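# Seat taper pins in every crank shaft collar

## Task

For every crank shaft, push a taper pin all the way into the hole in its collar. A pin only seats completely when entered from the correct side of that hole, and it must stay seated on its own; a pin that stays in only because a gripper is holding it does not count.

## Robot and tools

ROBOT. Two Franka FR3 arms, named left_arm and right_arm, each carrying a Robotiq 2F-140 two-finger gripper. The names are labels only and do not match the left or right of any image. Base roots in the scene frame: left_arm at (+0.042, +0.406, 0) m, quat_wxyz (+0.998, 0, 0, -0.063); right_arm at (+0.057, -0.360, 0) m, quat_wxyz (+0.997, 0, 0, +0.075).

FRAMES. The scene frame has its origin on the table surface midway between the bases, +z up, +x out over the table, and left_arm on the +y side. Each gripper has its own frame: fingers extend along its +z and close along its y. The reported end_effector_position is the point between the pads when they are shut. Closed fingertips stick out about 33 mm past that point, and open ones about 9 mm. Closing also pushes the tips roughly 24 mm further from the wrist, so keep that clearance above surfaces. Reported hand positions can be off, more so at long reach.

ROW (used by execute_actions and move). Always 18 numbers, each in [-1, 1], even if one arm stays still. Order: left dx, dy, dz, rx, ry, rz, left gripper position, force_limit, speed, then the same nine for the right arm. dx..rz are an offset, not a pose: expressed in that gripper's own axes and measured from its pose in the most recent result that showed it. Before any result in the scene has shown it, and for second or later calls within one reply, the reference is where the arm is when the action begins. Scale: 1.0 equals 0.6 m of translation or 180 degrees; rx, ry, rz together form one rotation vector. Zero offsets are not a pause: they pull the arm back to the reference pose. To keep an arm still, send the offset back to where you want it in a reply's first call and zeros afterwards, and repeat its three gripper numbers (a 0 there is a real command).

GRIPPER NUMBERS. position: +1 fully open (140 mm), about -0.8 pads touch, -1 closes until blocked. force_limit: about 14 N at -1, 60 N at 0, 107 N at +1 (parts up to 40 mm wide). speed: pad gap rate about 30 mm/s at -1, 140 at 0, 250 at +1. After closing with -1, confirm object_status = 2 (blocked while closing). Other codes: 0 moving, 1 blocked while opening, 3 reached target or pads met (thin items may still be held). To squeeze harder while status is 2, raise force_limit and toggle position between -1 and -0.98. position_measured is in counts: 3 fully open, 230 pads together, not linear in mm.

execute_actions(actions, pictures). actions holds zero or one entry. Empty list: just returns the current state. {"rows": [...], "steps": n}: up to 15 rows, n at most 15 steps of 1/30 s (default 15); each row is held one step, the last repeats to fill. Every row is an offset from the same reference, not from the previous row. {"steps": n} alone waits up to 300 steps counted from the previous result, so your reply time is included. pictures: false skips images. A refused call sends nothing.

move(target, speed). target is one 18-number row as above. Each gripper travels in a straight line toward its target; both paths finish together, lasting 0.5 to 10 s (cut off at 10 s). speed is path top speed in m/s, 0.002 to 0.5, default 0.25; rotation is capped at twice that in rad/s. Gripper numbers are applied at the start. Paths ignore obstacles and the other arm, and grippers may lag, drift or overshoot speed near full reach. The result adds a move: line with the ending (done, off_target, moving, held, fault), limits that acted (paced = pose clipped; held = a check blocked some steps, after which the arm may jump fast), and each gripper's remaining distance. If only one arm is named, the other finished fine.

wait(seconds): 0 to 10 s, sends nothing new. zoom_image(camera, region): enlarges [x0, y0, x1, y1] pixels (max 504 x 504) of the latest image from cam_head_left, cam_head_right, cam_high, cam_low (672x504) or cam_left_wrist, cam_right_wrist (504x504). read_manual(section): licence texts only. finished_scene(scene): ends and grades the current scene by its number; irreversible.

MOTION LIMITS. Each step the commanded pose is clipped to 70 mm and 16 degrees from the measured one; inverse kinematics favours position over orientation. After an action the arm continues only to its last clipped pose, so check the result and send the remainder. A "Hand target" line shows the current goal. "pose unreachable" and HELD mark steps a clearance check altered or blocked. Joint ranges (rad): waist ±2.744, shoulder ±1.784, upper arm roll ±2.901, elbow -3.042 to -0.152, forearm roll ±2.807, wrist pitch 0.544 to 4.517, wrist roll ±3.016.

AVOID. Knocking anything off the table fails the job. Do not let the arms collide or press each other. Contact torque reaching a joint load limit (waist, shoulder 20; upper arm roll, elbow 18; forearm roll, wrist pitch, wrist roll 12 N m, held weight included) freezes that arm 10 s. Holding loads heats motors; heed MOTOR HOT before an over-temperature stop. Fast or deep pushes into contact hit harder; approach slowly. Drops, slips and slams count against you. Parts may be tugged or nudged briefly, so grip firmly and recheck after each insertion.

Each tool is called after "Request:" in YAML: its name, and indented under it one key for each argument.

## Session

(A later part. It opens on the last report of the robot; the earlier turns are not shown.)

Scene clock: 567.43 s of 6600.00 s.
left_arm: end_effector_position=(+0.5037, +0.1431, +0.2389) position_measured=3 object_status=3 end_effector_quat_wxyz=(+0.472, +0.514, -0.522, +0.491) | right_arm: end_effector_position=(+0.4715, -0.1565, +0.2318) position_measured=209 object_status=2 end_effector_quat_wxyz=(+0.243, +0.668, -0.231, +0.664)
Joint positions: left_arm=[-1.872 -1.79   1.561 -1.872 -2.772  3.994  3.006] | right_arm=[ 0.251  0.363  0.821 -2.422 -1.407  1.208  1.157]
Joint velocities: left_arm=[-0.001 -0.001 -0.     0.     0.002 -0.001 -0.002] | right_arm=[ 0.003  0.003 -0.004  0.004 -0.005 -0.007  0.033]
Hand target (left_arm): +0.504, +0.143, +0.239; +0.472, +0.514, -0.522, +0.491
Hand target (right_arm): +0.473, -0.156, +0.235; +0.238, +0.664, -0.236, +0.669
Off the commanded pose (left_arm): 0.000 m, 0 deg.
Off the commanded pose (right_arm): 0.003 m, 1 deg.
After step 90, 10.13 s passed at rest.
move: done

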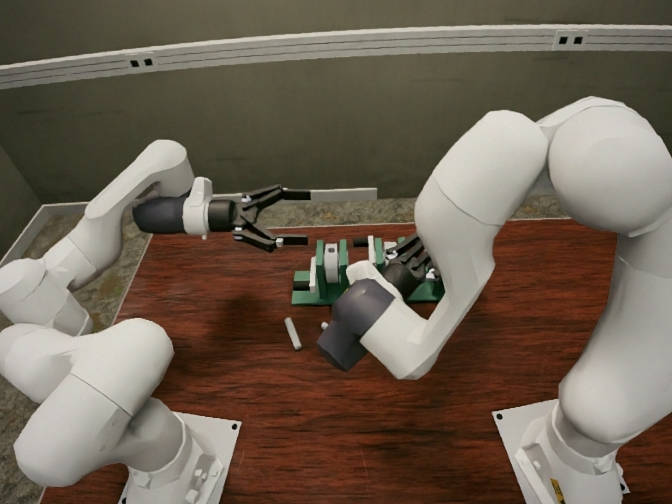

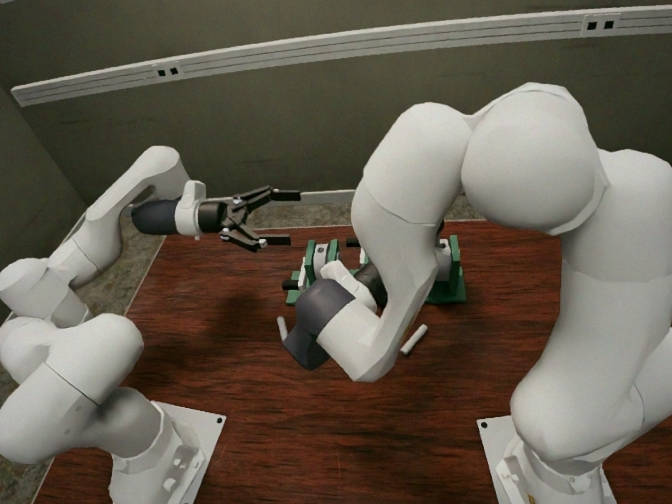

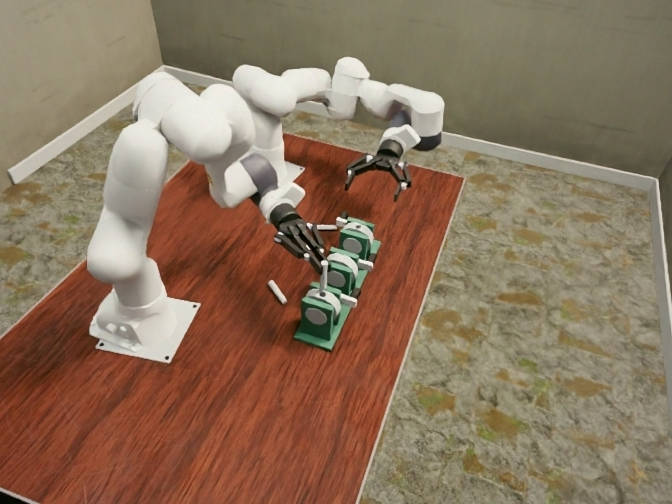

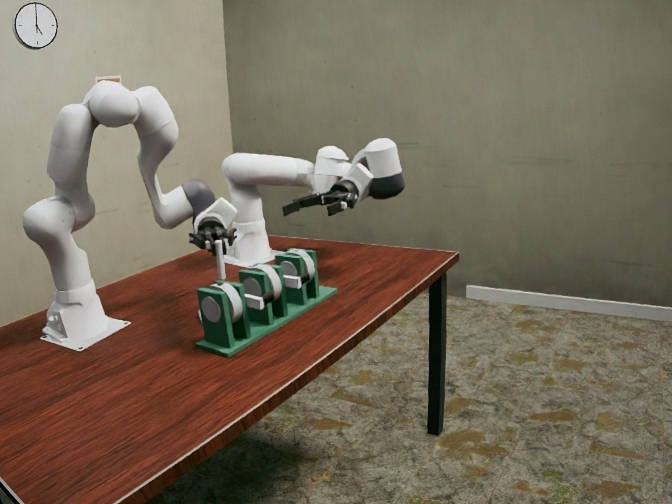

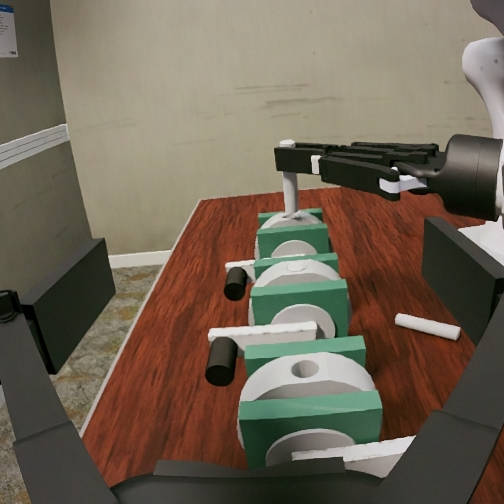

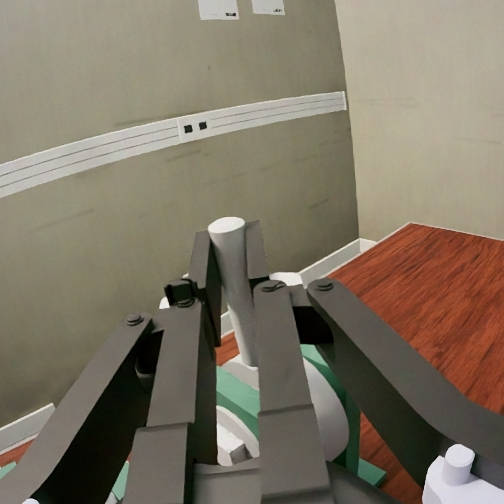

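Request:
execute_actions:
  actions: []

Request:
zoom_image:
  camera: "cam_low"
  region: [185, 230, 265, 310]

Request:
zoom_image:
  camera: "cam_high"
  region: [290, 250, 360, 320]

Request:
zoom_image:
  camera: "cam_left_wrist"
  region: [250, 170, 330, 250]

Scene clock: 571.57 s of 6600.00 s.
left_arm: end_effector_position=(+0.5037, +0.1431, +0.2389) position_measured=3 object_status=3 end_effector_quat_wxyz=(+0.472, +0.514, -0.522, +0.491) | right_arm: end_effector_position=(+0.4717, -0.1564, +0.2323) position_measured=209 object_status=2 end_effector_quat_wxyz=(+0.239, +0.667, -0.234, +0.666)
Joint positions: left_arm=[-1.872 -1.79   1.561 -1.872 -2.772  3.994  3.006] | right_arm=[ 0.251  0.363  0.821 -2.422 -1.408  1.207  1.167]
Joint velocities: left_arm=[-0.     0.001 -0.    -0.001 -0.001 -0.     0.   ] | right_arm=[ 0.     0.001  0.     0.    -0.    -0.    -0.   ]
Hand target (left_arm): +0.504, +0.143, +0.239; +0.472, +0.514, -0.522, +0.491
Hand target (right_arm): +0.473, -0.156, +0.235; +0.238, +0.664, -0.236, +0.669
Off the commanded pose (left_arm): 0.000 m, 0 deg.
Off the commanded pose (right_arm): 0.003 m, 1 deg.
Steps of this call (steps 1 to 90: nothing new was sent; then 1.13 s passed at rest). Readings (end_effector_position | what the end effector reports):
1: left_arm (+0.5037, +0.1431, +0.2389) | right_arm (+0.4716, -0.1565, +0.2319) | left_arm position_measured=3 object_status=3 | right_arm position_measured=209 object_status=2
2: left_arm (+0.5037, +0.1431, +0.2389) | right_arm (+0.4716, -0.1565, +0.2319) | left_arm position_measured=3 object_status=3 | right_arm position_measured=209 object_status=2
4: left_arm (+0.5037, +0.1431, +0.2389) | right_arm (+0.4716, -0.1564, +0.2320) | left_arm position_measured=3 object_status=3 | right_arm position_measured=209 object_status=2
8: left_arm (+0.5037, +0.1431, +0.2389) | right_arm (+0.4716, -0.1564, +0.2321) | left_arm position_measured=3 object_status=3 | right_arm position_measured=209 object_status=2
90: the state above

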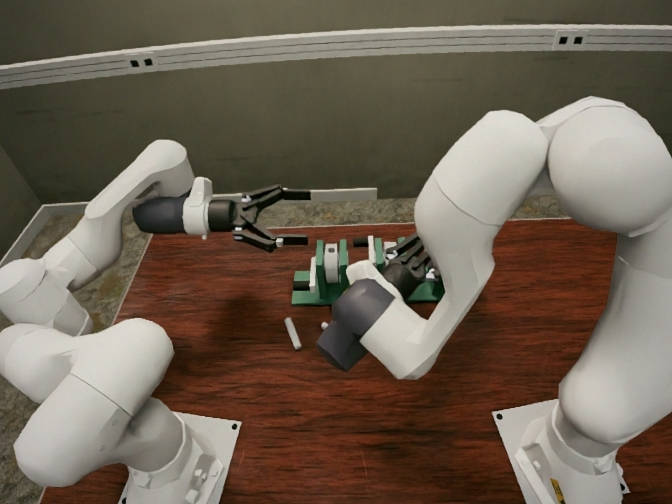

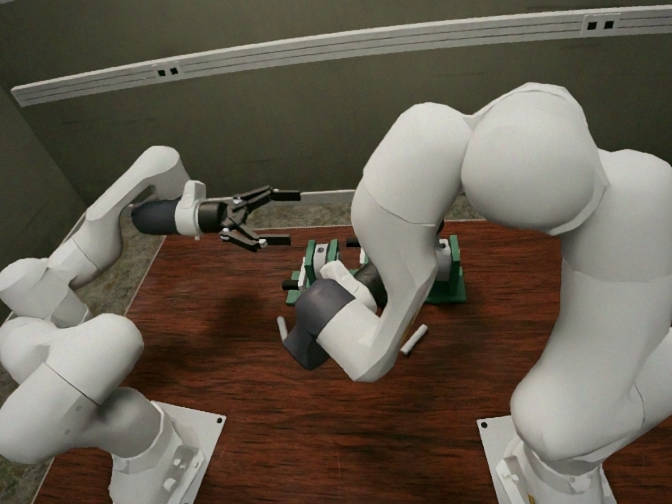

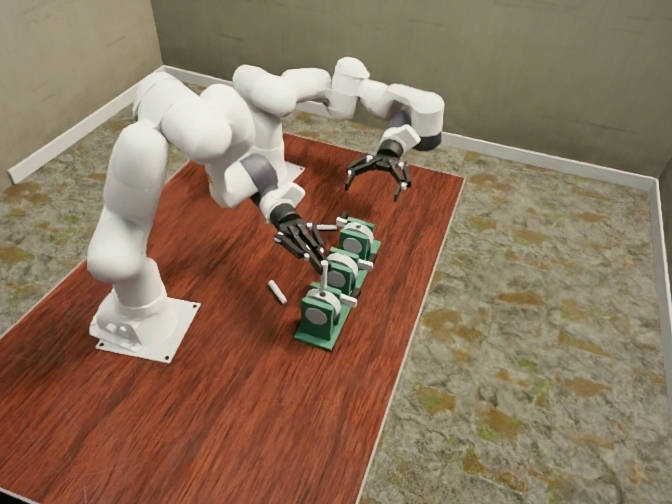

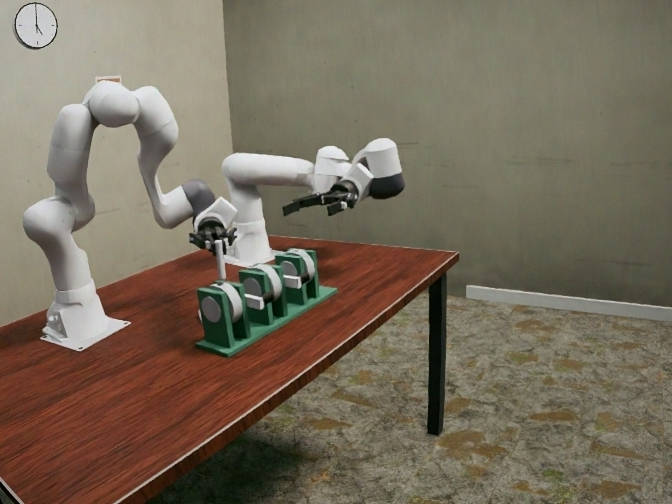

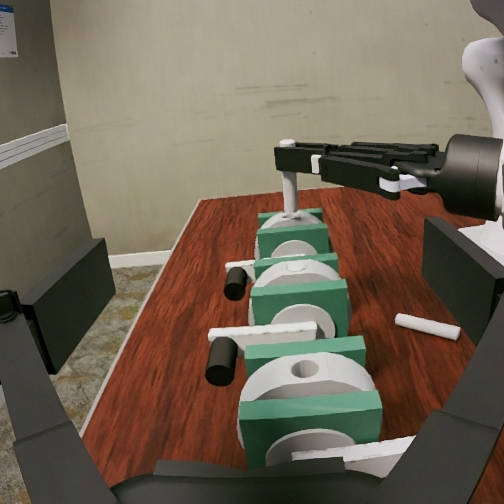

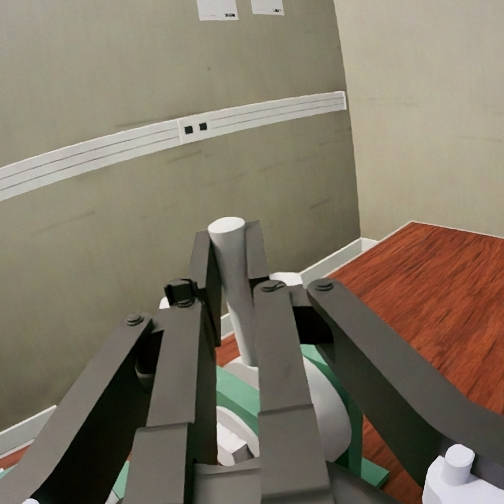

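Region (185, 230, 265, 310) of cam_low's 672x504 image, scaled by 6.300, with more detail than that image has.

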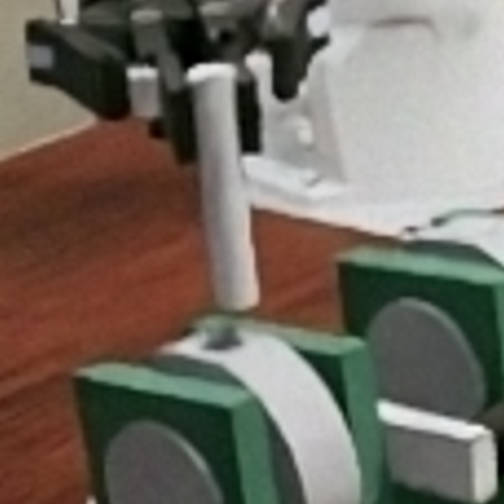

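Region (290, 250, 360, 320) of cam_high's 672x504 image, scaled by 7.200, with more detail than that image has.

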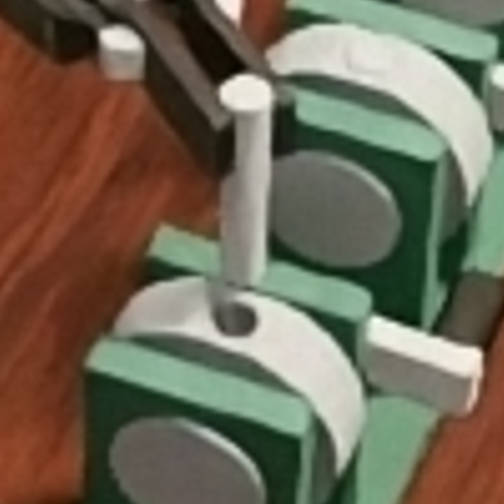

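Region (250, 170, 330, 250) of cam_left_wrist's 504x504 image, scaled by 6.300, with more detail than that image has.

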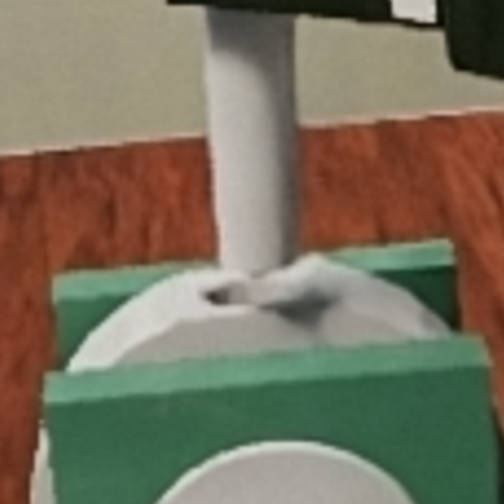

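Request:
move:
  target: [0,0,0,0,0,0,1,0,0, 0,0.0088,0.0104,0,0.003,0.002,-1,0,-0.5]
  speed: 0.005

Request:
zoom_image:
  camera: "cam_low"
  region: [185, 230, 265, 310]

Request:
zoom_image:
  camera: "cam_high"
  region: [290, 250, 360, 320]

Request:
zoom_image:
  camera: "cam_left_wrist"
  region: [250, 170, 330, 250]

Request:
zoom_image:
  camera: "cam_right_wrist"
  region: [200, 320, 300, 420]

Scene clock: 582.03 s of 6600.00 s.
left_arm: end_effector_position=(+0.5037, +0.1431, +0.2389) position_measured=3 object_status=3 end_effector_quat_wxyz=(+0.472, +0.514, -0.522, +0.491) | right_arm: end_effector_position=(+0.4718, -0.1626, +0.2311) position_measured=209 object_status=2 end_effector_quat_wxyz=(+0.239, +0.665, -0.233, +0.668)
Joint positions: left_arm=[-1.872 -1.79   1.561 -1.872 -2.772  3.994  3.006] | right_arm=[ 0.245  0.357  0.818 -2.44  -1.411  1.212  1.177]
Joint velocities: left_arm=[ 0.    -0.     0.001 -0.    -0.    -0.001  0.   ] | right_arm=[-0.001 -0.    -0.001 -0.001 -0.     0.002  0.005]
Hand target (left_arm): +0.504, +0.143, +0.239; +0.472, +0.514, -0.522, +0.491
Hand target (right_arm): +0.473, -0.164, +0.232; +0.238, +0.663, -0.235, +0.670
Off the commanded pose (left_arm): 0.000 m, 0 deg.
Off the commanded pose (right_arm): 0.003 m, 0 deg.
After step 90, 5.60 s passed at rest.
move: done

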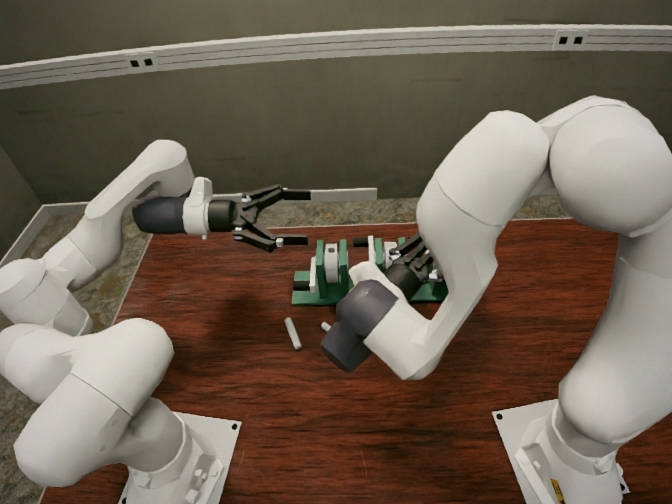

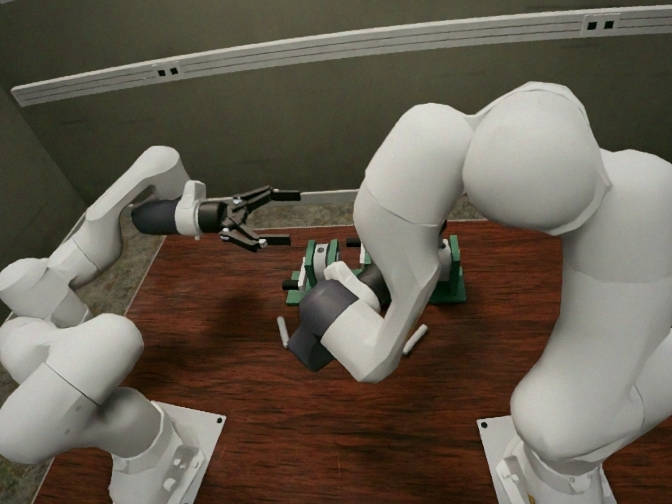

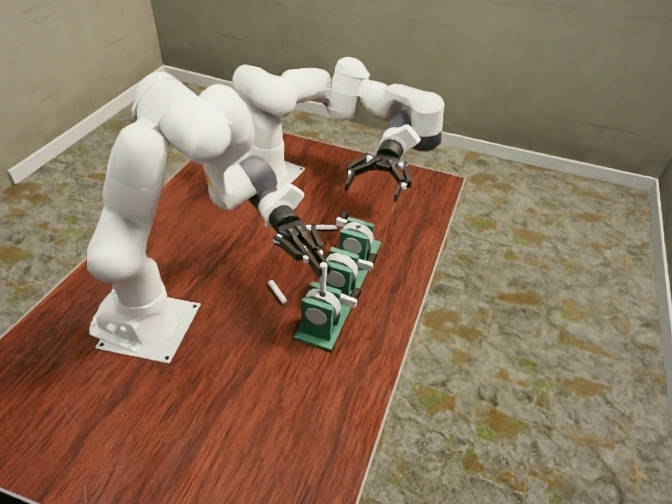

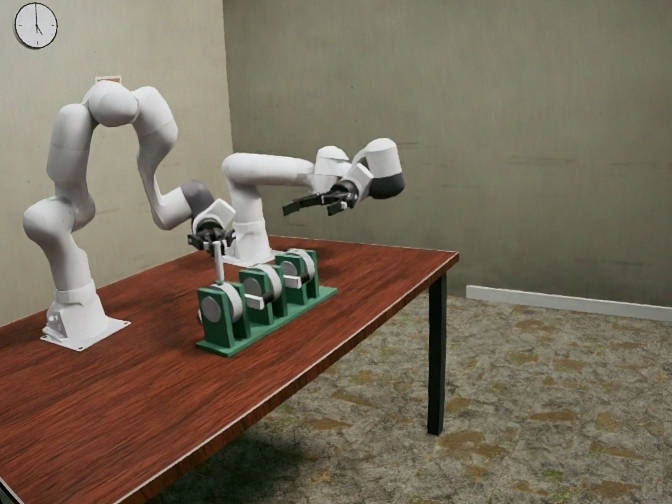

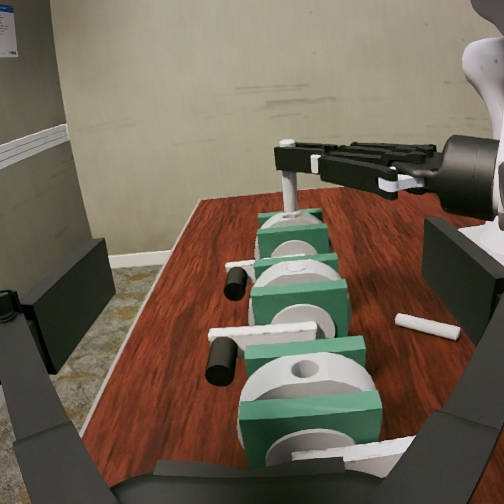

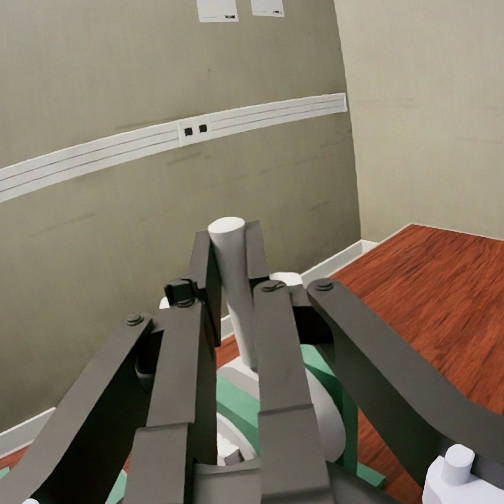

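Region (185, 230, 265, 310) of cam_low's 672x504 image, scaled by 6.300, with more detail than that image has.

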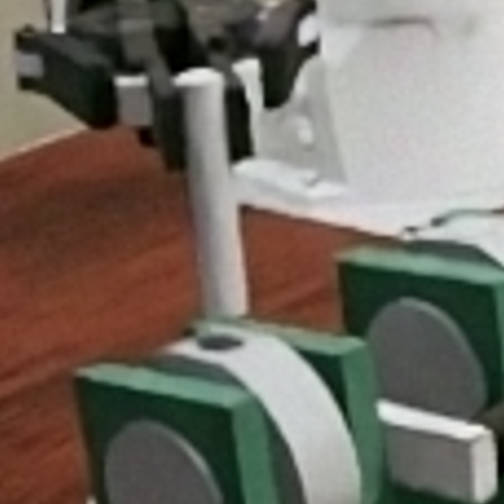

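Region (290, 250, 360, 320) of cam_high's 672x504 image, scaled by 7.200, with more detail than that image has.

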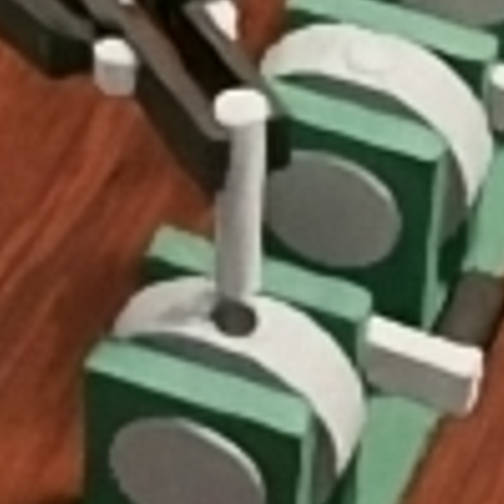

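Region (250, 170, 330, 250) of cam_left_wrist's 504x504 image, scaled by 6.300, with more detail than that image has.

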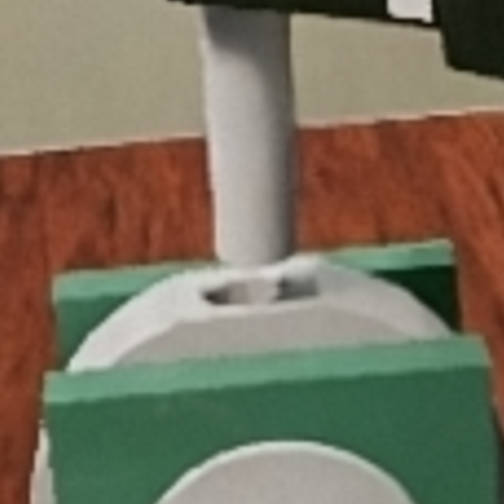

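Region (200, 320, 300, 420) of cam_right_wrist's 504x504 image, scaled by 5.040, with more detail than that image has.

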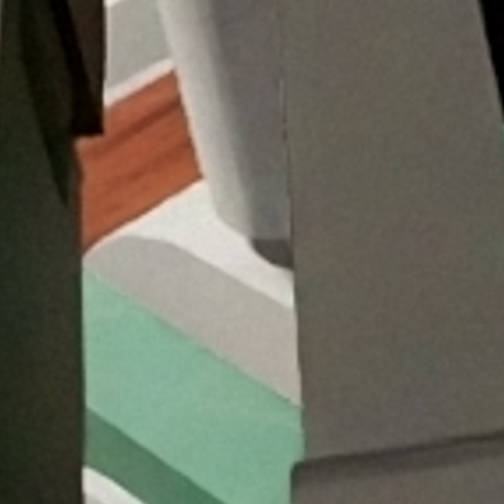

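Request:
move:
  target: [0,0,0,0,0,0,1,0,0, 0,0.0061,0.0097,0,0.001,0.001,-1,0,-0.5]
  speed: 0.005

Request:
zoom_image:
  camera: "cam_low"
  region: [185, 230, 265, 310]

Request:
zoom_image:
  camera: "cam_high"
  region: [290, 250, 360, 320]

Request:
zoom_image:
  camera: "cam_left_wrist"
  region: [250, 170, 330, 250]

Request:
zoom_image:
  camera: "cam_right_wrist"
  region: [200, 320, 300, 420]

Scene clock: 591.50 s of 6600.00 s.
left_arm: end_effector_position=(+0.5037, +0.1431, +0.2389) position_measured=3 object_status=3 end_effector_quat_wxyz=(+0.472, +0.514, -0.522, +0.491) | right_arm: end_effector_position=(+0.4728, -0.1673, +0.2300) position_measured=209 object_status=2 end_effector_quat_wxyz=(+0.240, +0.666, -0.231, +0.668)
Joint positions: left_arm=[-1.872 -1.79   1.561 -1.872 -2.772  3.994  3.006] | right_arm=[ 0.237  0.347  0.818 -2.454 -1.415  1.223  1.178]
Joint velocities: left_arm=[ 0.    -0.001  0.    -0.     0.    -0.     0.001] | right_arm=[-0.    -0.002 -0.    -0.001 -0.001  0.003  0.001]
Hand target (left_arm): +0.504, +0.143, +0.239; +0.472, +0.514, -0.522, +0.491
Hand target (right_arm): +0.474, -0.169, +0.231; +0.239, +0.664, -0.233, +0.670
Off the commanded pose (left_arm): 0.000 m, 0 deg.
Off the commanded pose (right_arm): 0.003 m, 0 deg.
After step 90, 4.90 s passed at rest.
move: done

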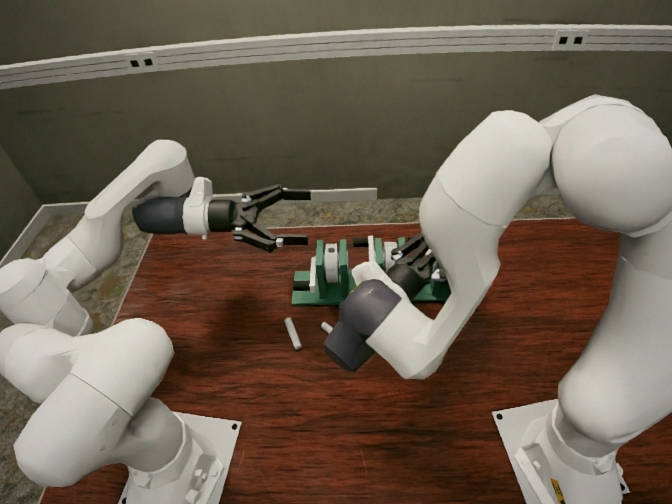

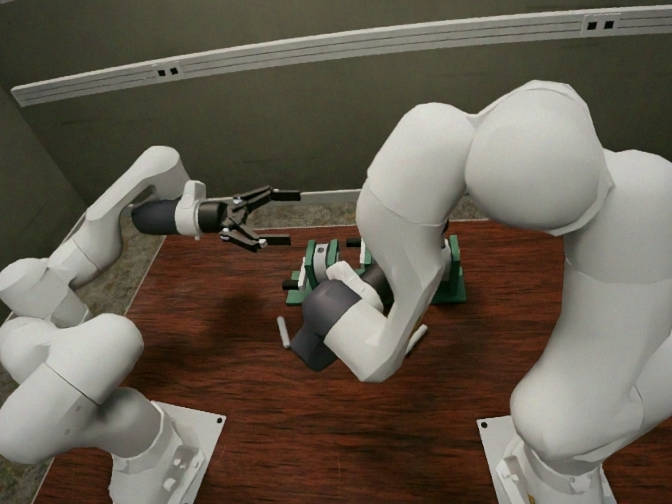

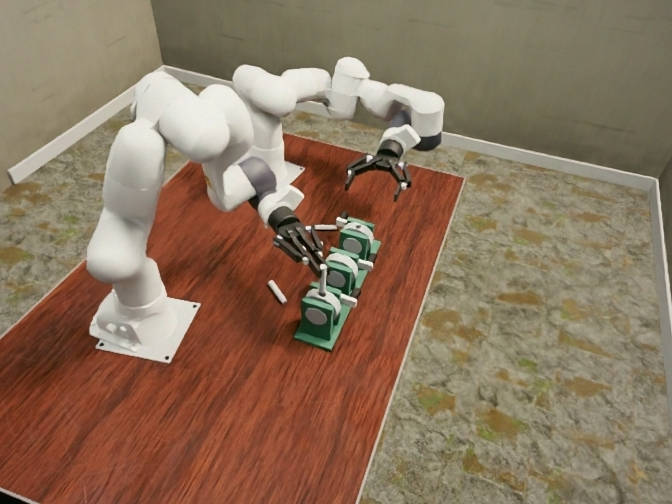

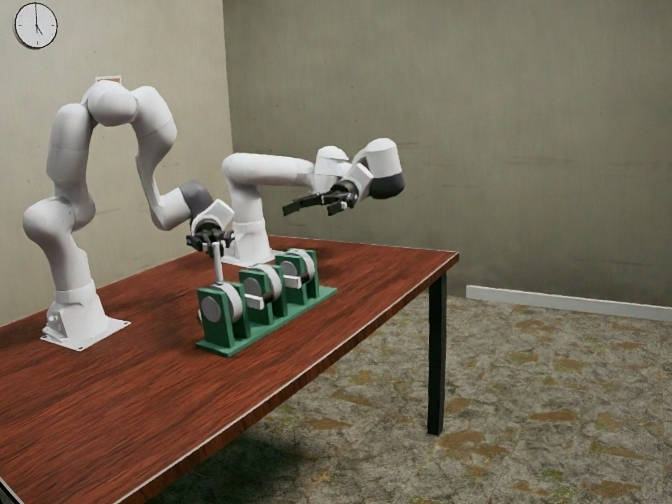

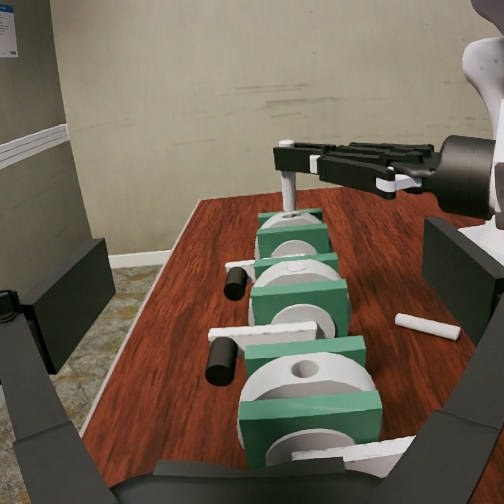

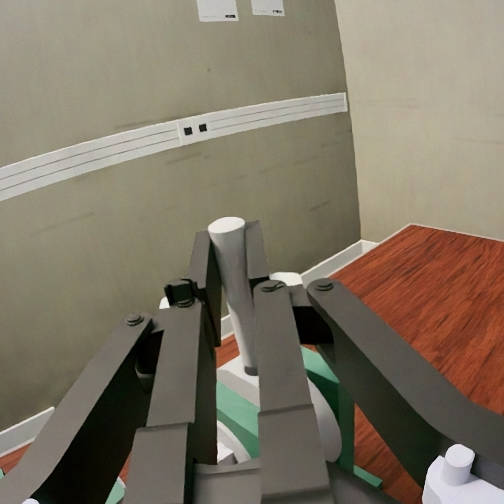

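Region (185, 230, 265, 310) of cam_low's 672x504 image, scaled by 6.300, with more detail than that image has.

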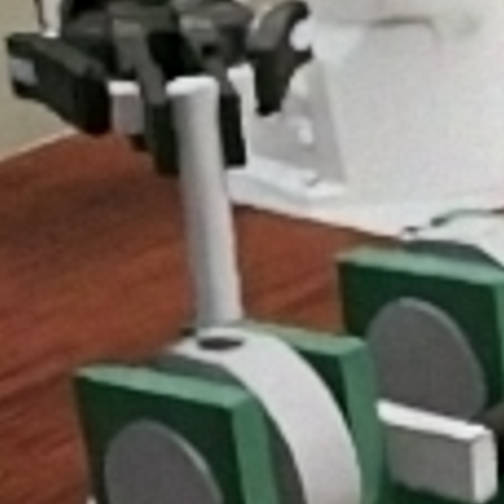

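Region (290, 250, 360, 320) of cam_high's 672x504 image, scaled by 7.200, with more detail than that image has.

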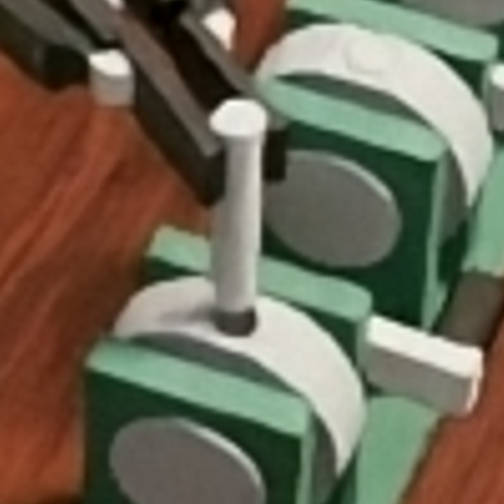

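Region (250, 170, 330, 250) of cam_left_wrist's 504x504 image, scaled by 6.300, with more detail than that image has.

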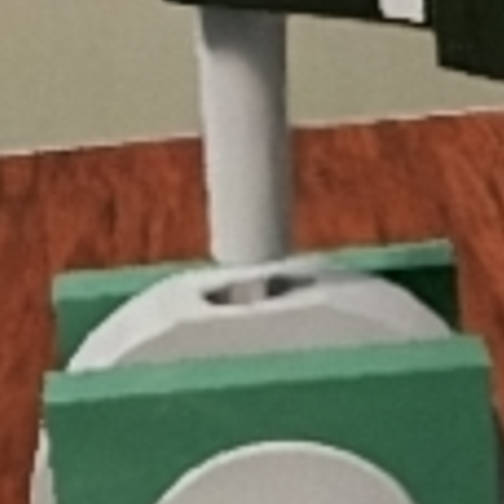

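Region (200, 320, 300, 420) of cam_right_wrist's 504x504 image, scaled by 5.040, with more detail than that image has.

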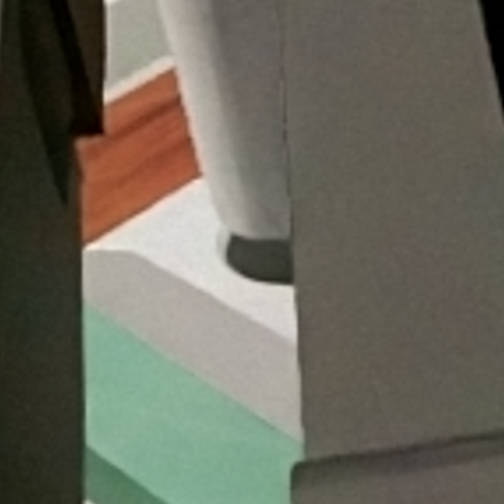

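Request:
move:
  target: [0,0,0,0,0,0,1,0,0, -0.02,0.002,0.002,0,0.001,0.001,-1,0,-0.5]
  speed: 0.006

Request:
zoom_image:
  camera: "cam_low"
  region: [185, 230, 265, 310]

Request:
zoom_image:
  camera: "cam_left_wrist"
  region: [250, 170, 330, 250]

Request:
zoom_image:
  camera: "cam_right_wrist"
  region: [200, 320, 300, 420]

Scene clock: 599.57 s of 6600.00 s.
left_arm: end_effector_position=(+0.5037, +0.1431, +0.2389) position_measured=3 object_status=3 end_effector_quat_wxyz=(+0.472, +0.514, -0.522, +0.491) | right_arm: end_effector_position=(+0.4730, -0.1696, +0.2207) position_measured=209 object_status=2 end_effector_quat_wxyz=(+0.241, +0.663, -0.230, +0.671)
Joint positions: left_arm=[-1.872 -1.79   1.561 -1.872 -2.772  3.994  3.006] | right_arm=[ 0.238  0.39   0.813 -2.45  -1.43   1.198  1.206]
Joint velocities: left_arm=[-0.    -0.001 -0.    -0.    -0.     0.    -0.   ] | right_arm=[ 0.001  0.004 -0.     0.001 -0.003 -0.005  0.009]
Hand target (left_arm): +0.504, +0.143, +0.239; +0.472, +0.514, -0.522, +0.491
Hand target (right_arm): +0.473, -0.170, +0.218; +0.239, +0.664, -0.232, +0.669
Off the commanded pose (left_arm): 0.000 m, 0 deg.
Off the commanded pose (right_arm): 0.003 m, 0 deg.
After step 90, 2.83 s passed at rest.
move: done

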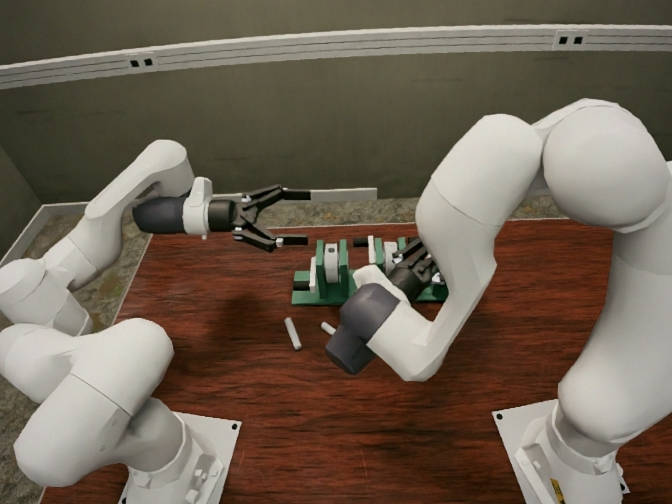

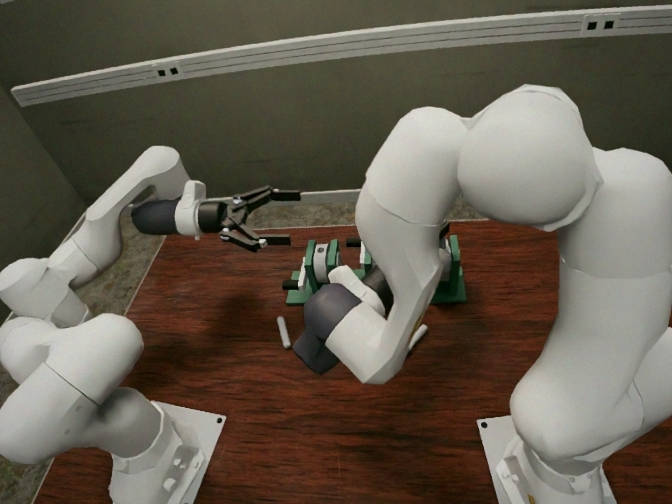

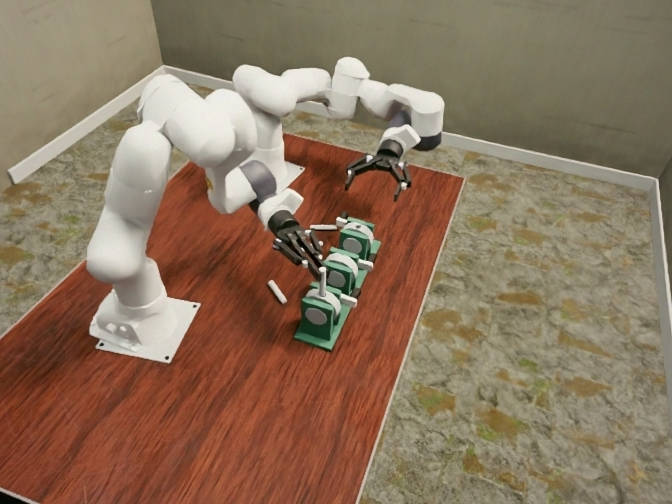

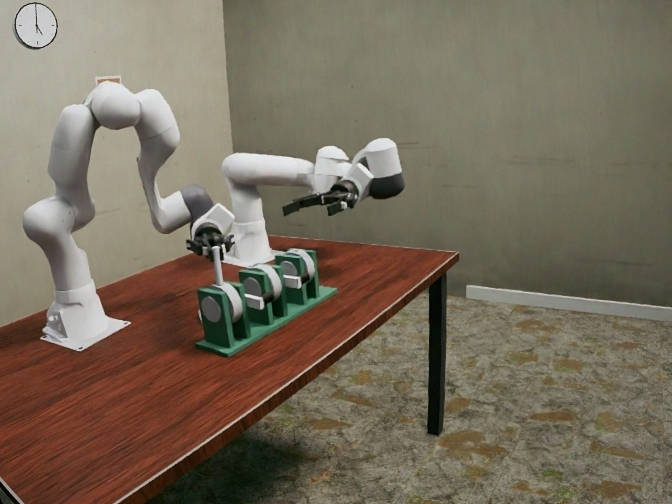

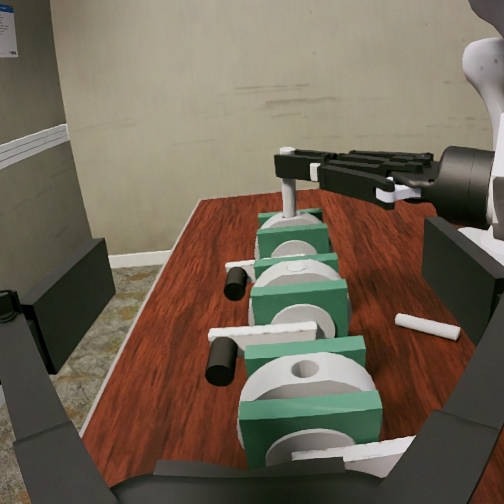

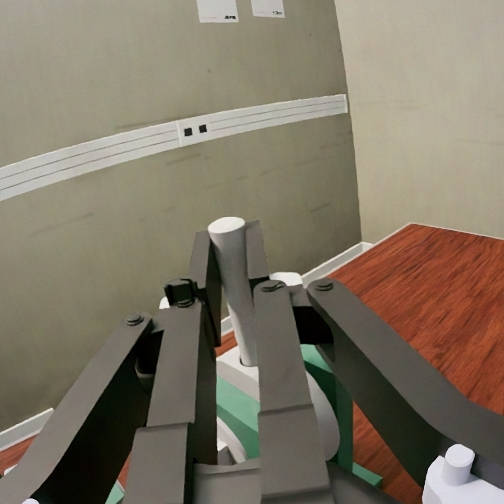

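Region (185, 230, 265, 310) of cam_low's 672x504 image, scaled by 6.300, with more detail than that image has.

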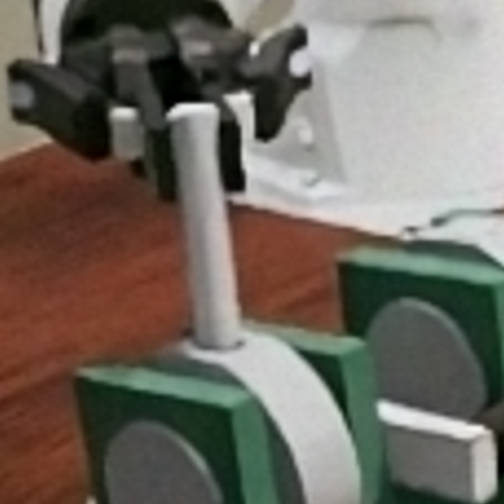

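Region (250, 170, 330, 250) of cam_left_wrist's 504x504 image, scaled by 6.300, with more detail than that image has.

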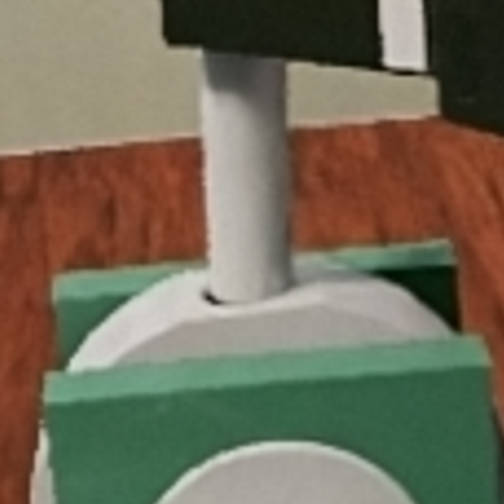

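Region (200, 320, 300, 420) of cam_right_wrist's 504x504 image, scaled by 5.040, with more detail than that image has.

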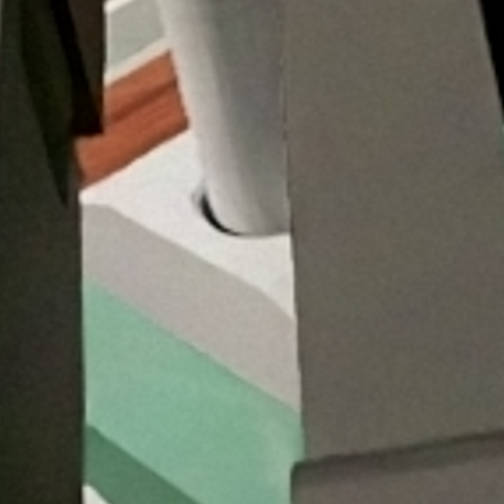

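Request:
move:
  target: [0,0,0,0,0,0,1,0,0, 0.001,-0.004,-0.0015,0,-0.001,0.002,-1,0,-0.5]
  speed: 0.004

Request:
zoom_image:
  camera: "cam_left_wrist"
  region: [250, 170, 330, 250]

Request:
zoom_image:
  camera: "cam_right_wrist"
  region: [200, 320, 300, 420]

Scene clock: 605.97 s of 6600.00 s.
left_arm: end_effector_position=(+0.5037, +0.1431, +0.2389) position_measured=3 object_status=3 end_effector_quat_wxyz=(+0.472, +0.514, -0.522, +0.491) | right_arm: end_effector_position=(+0.4735, -0.1687, +0.2211) position_measured=209 object_status=2 end_effector_quat_wxyz=(+0.239, +0.663, -0.232, +0.671)
Joint positions: left_arm=[-1.872 -1.79   1.561 -1.872 -2.772  3.994  3.006] | right_arm=[ 0.238  0.39   0.813 -2.446 -1.43   1.197  1.208]
Joint velocities: left_arm=[-0.001 -0.001  0.     0.001  0.002 -0.    -0.002] | right_arm=[-0.003 -0.001  0.001  0.001 -0.001  0.001 -0.002]
Hand target (left_arm): +0.504, +0.143, +0.239; +0.472, +0.514, -0.522, +0.491
Hand target (right_arm): +0.474, -0.167, +0.221; +0.238, +0.663, -0.232, +0.670
Off the commanded pose (left_arm): 0.000 m, 0 deg.
Off the commanded pose (right_arm): 0.002 m, 0 deg.
After step 90, 2.47 s passed at rest.
move: done

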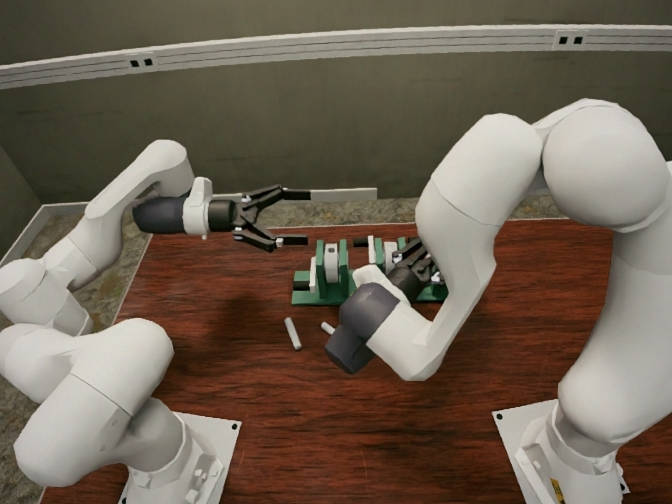

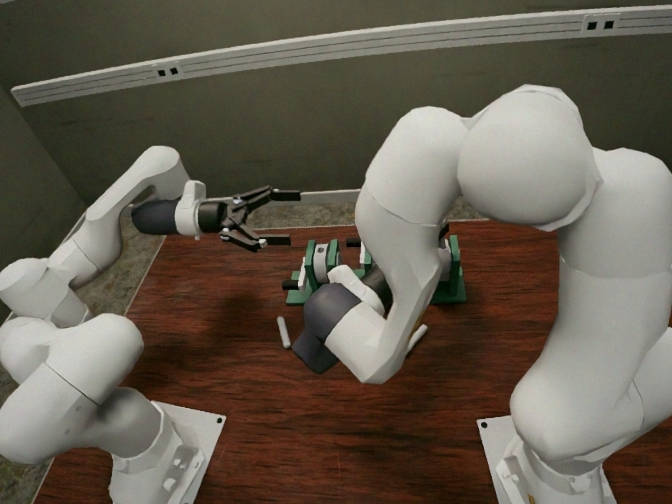

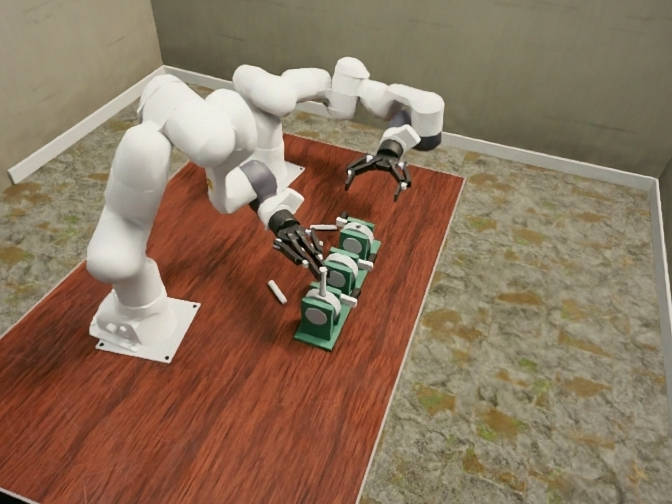

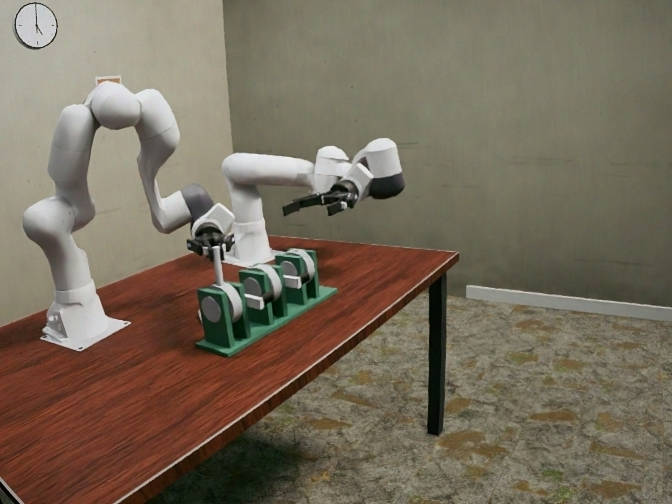

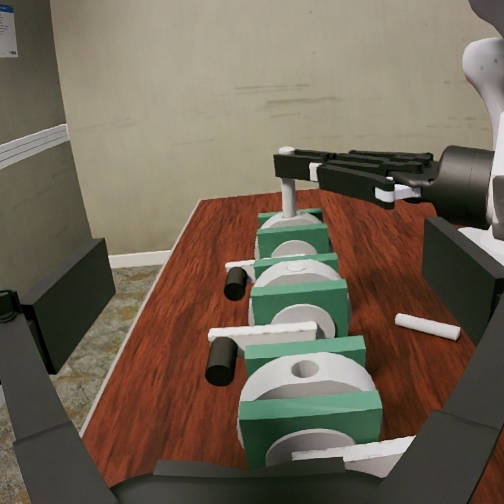

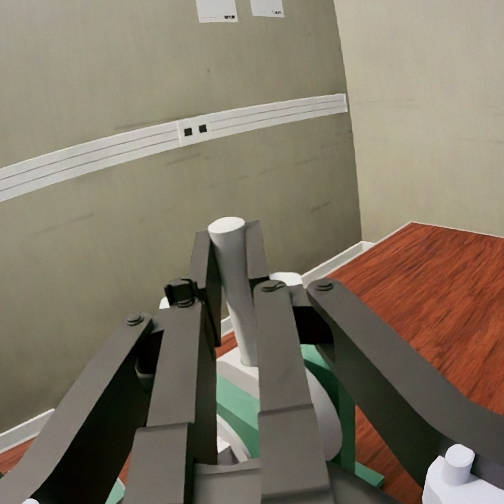

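Region (250, 170, 330, 250) of cam_left_wrist's 504x504 image, scaled by 6.300, with more detail than that image has.

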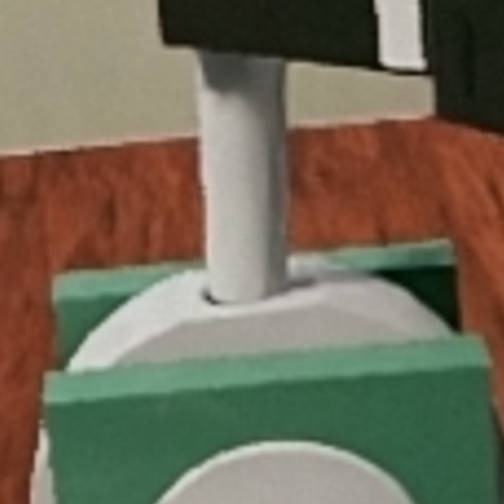

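Region (200, 320, 300, 420) of cam_right_wrist's 504x504 image, scaled by 5.040, with more detail than that image has.

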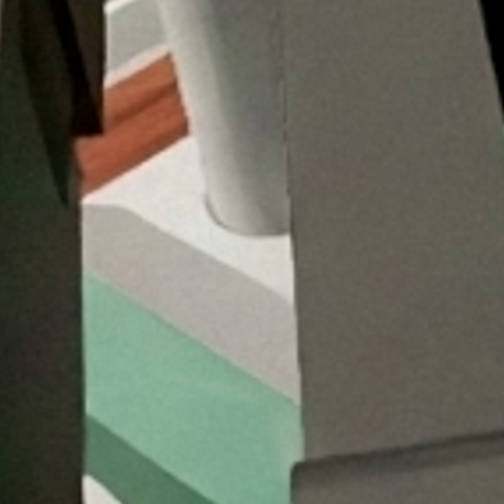

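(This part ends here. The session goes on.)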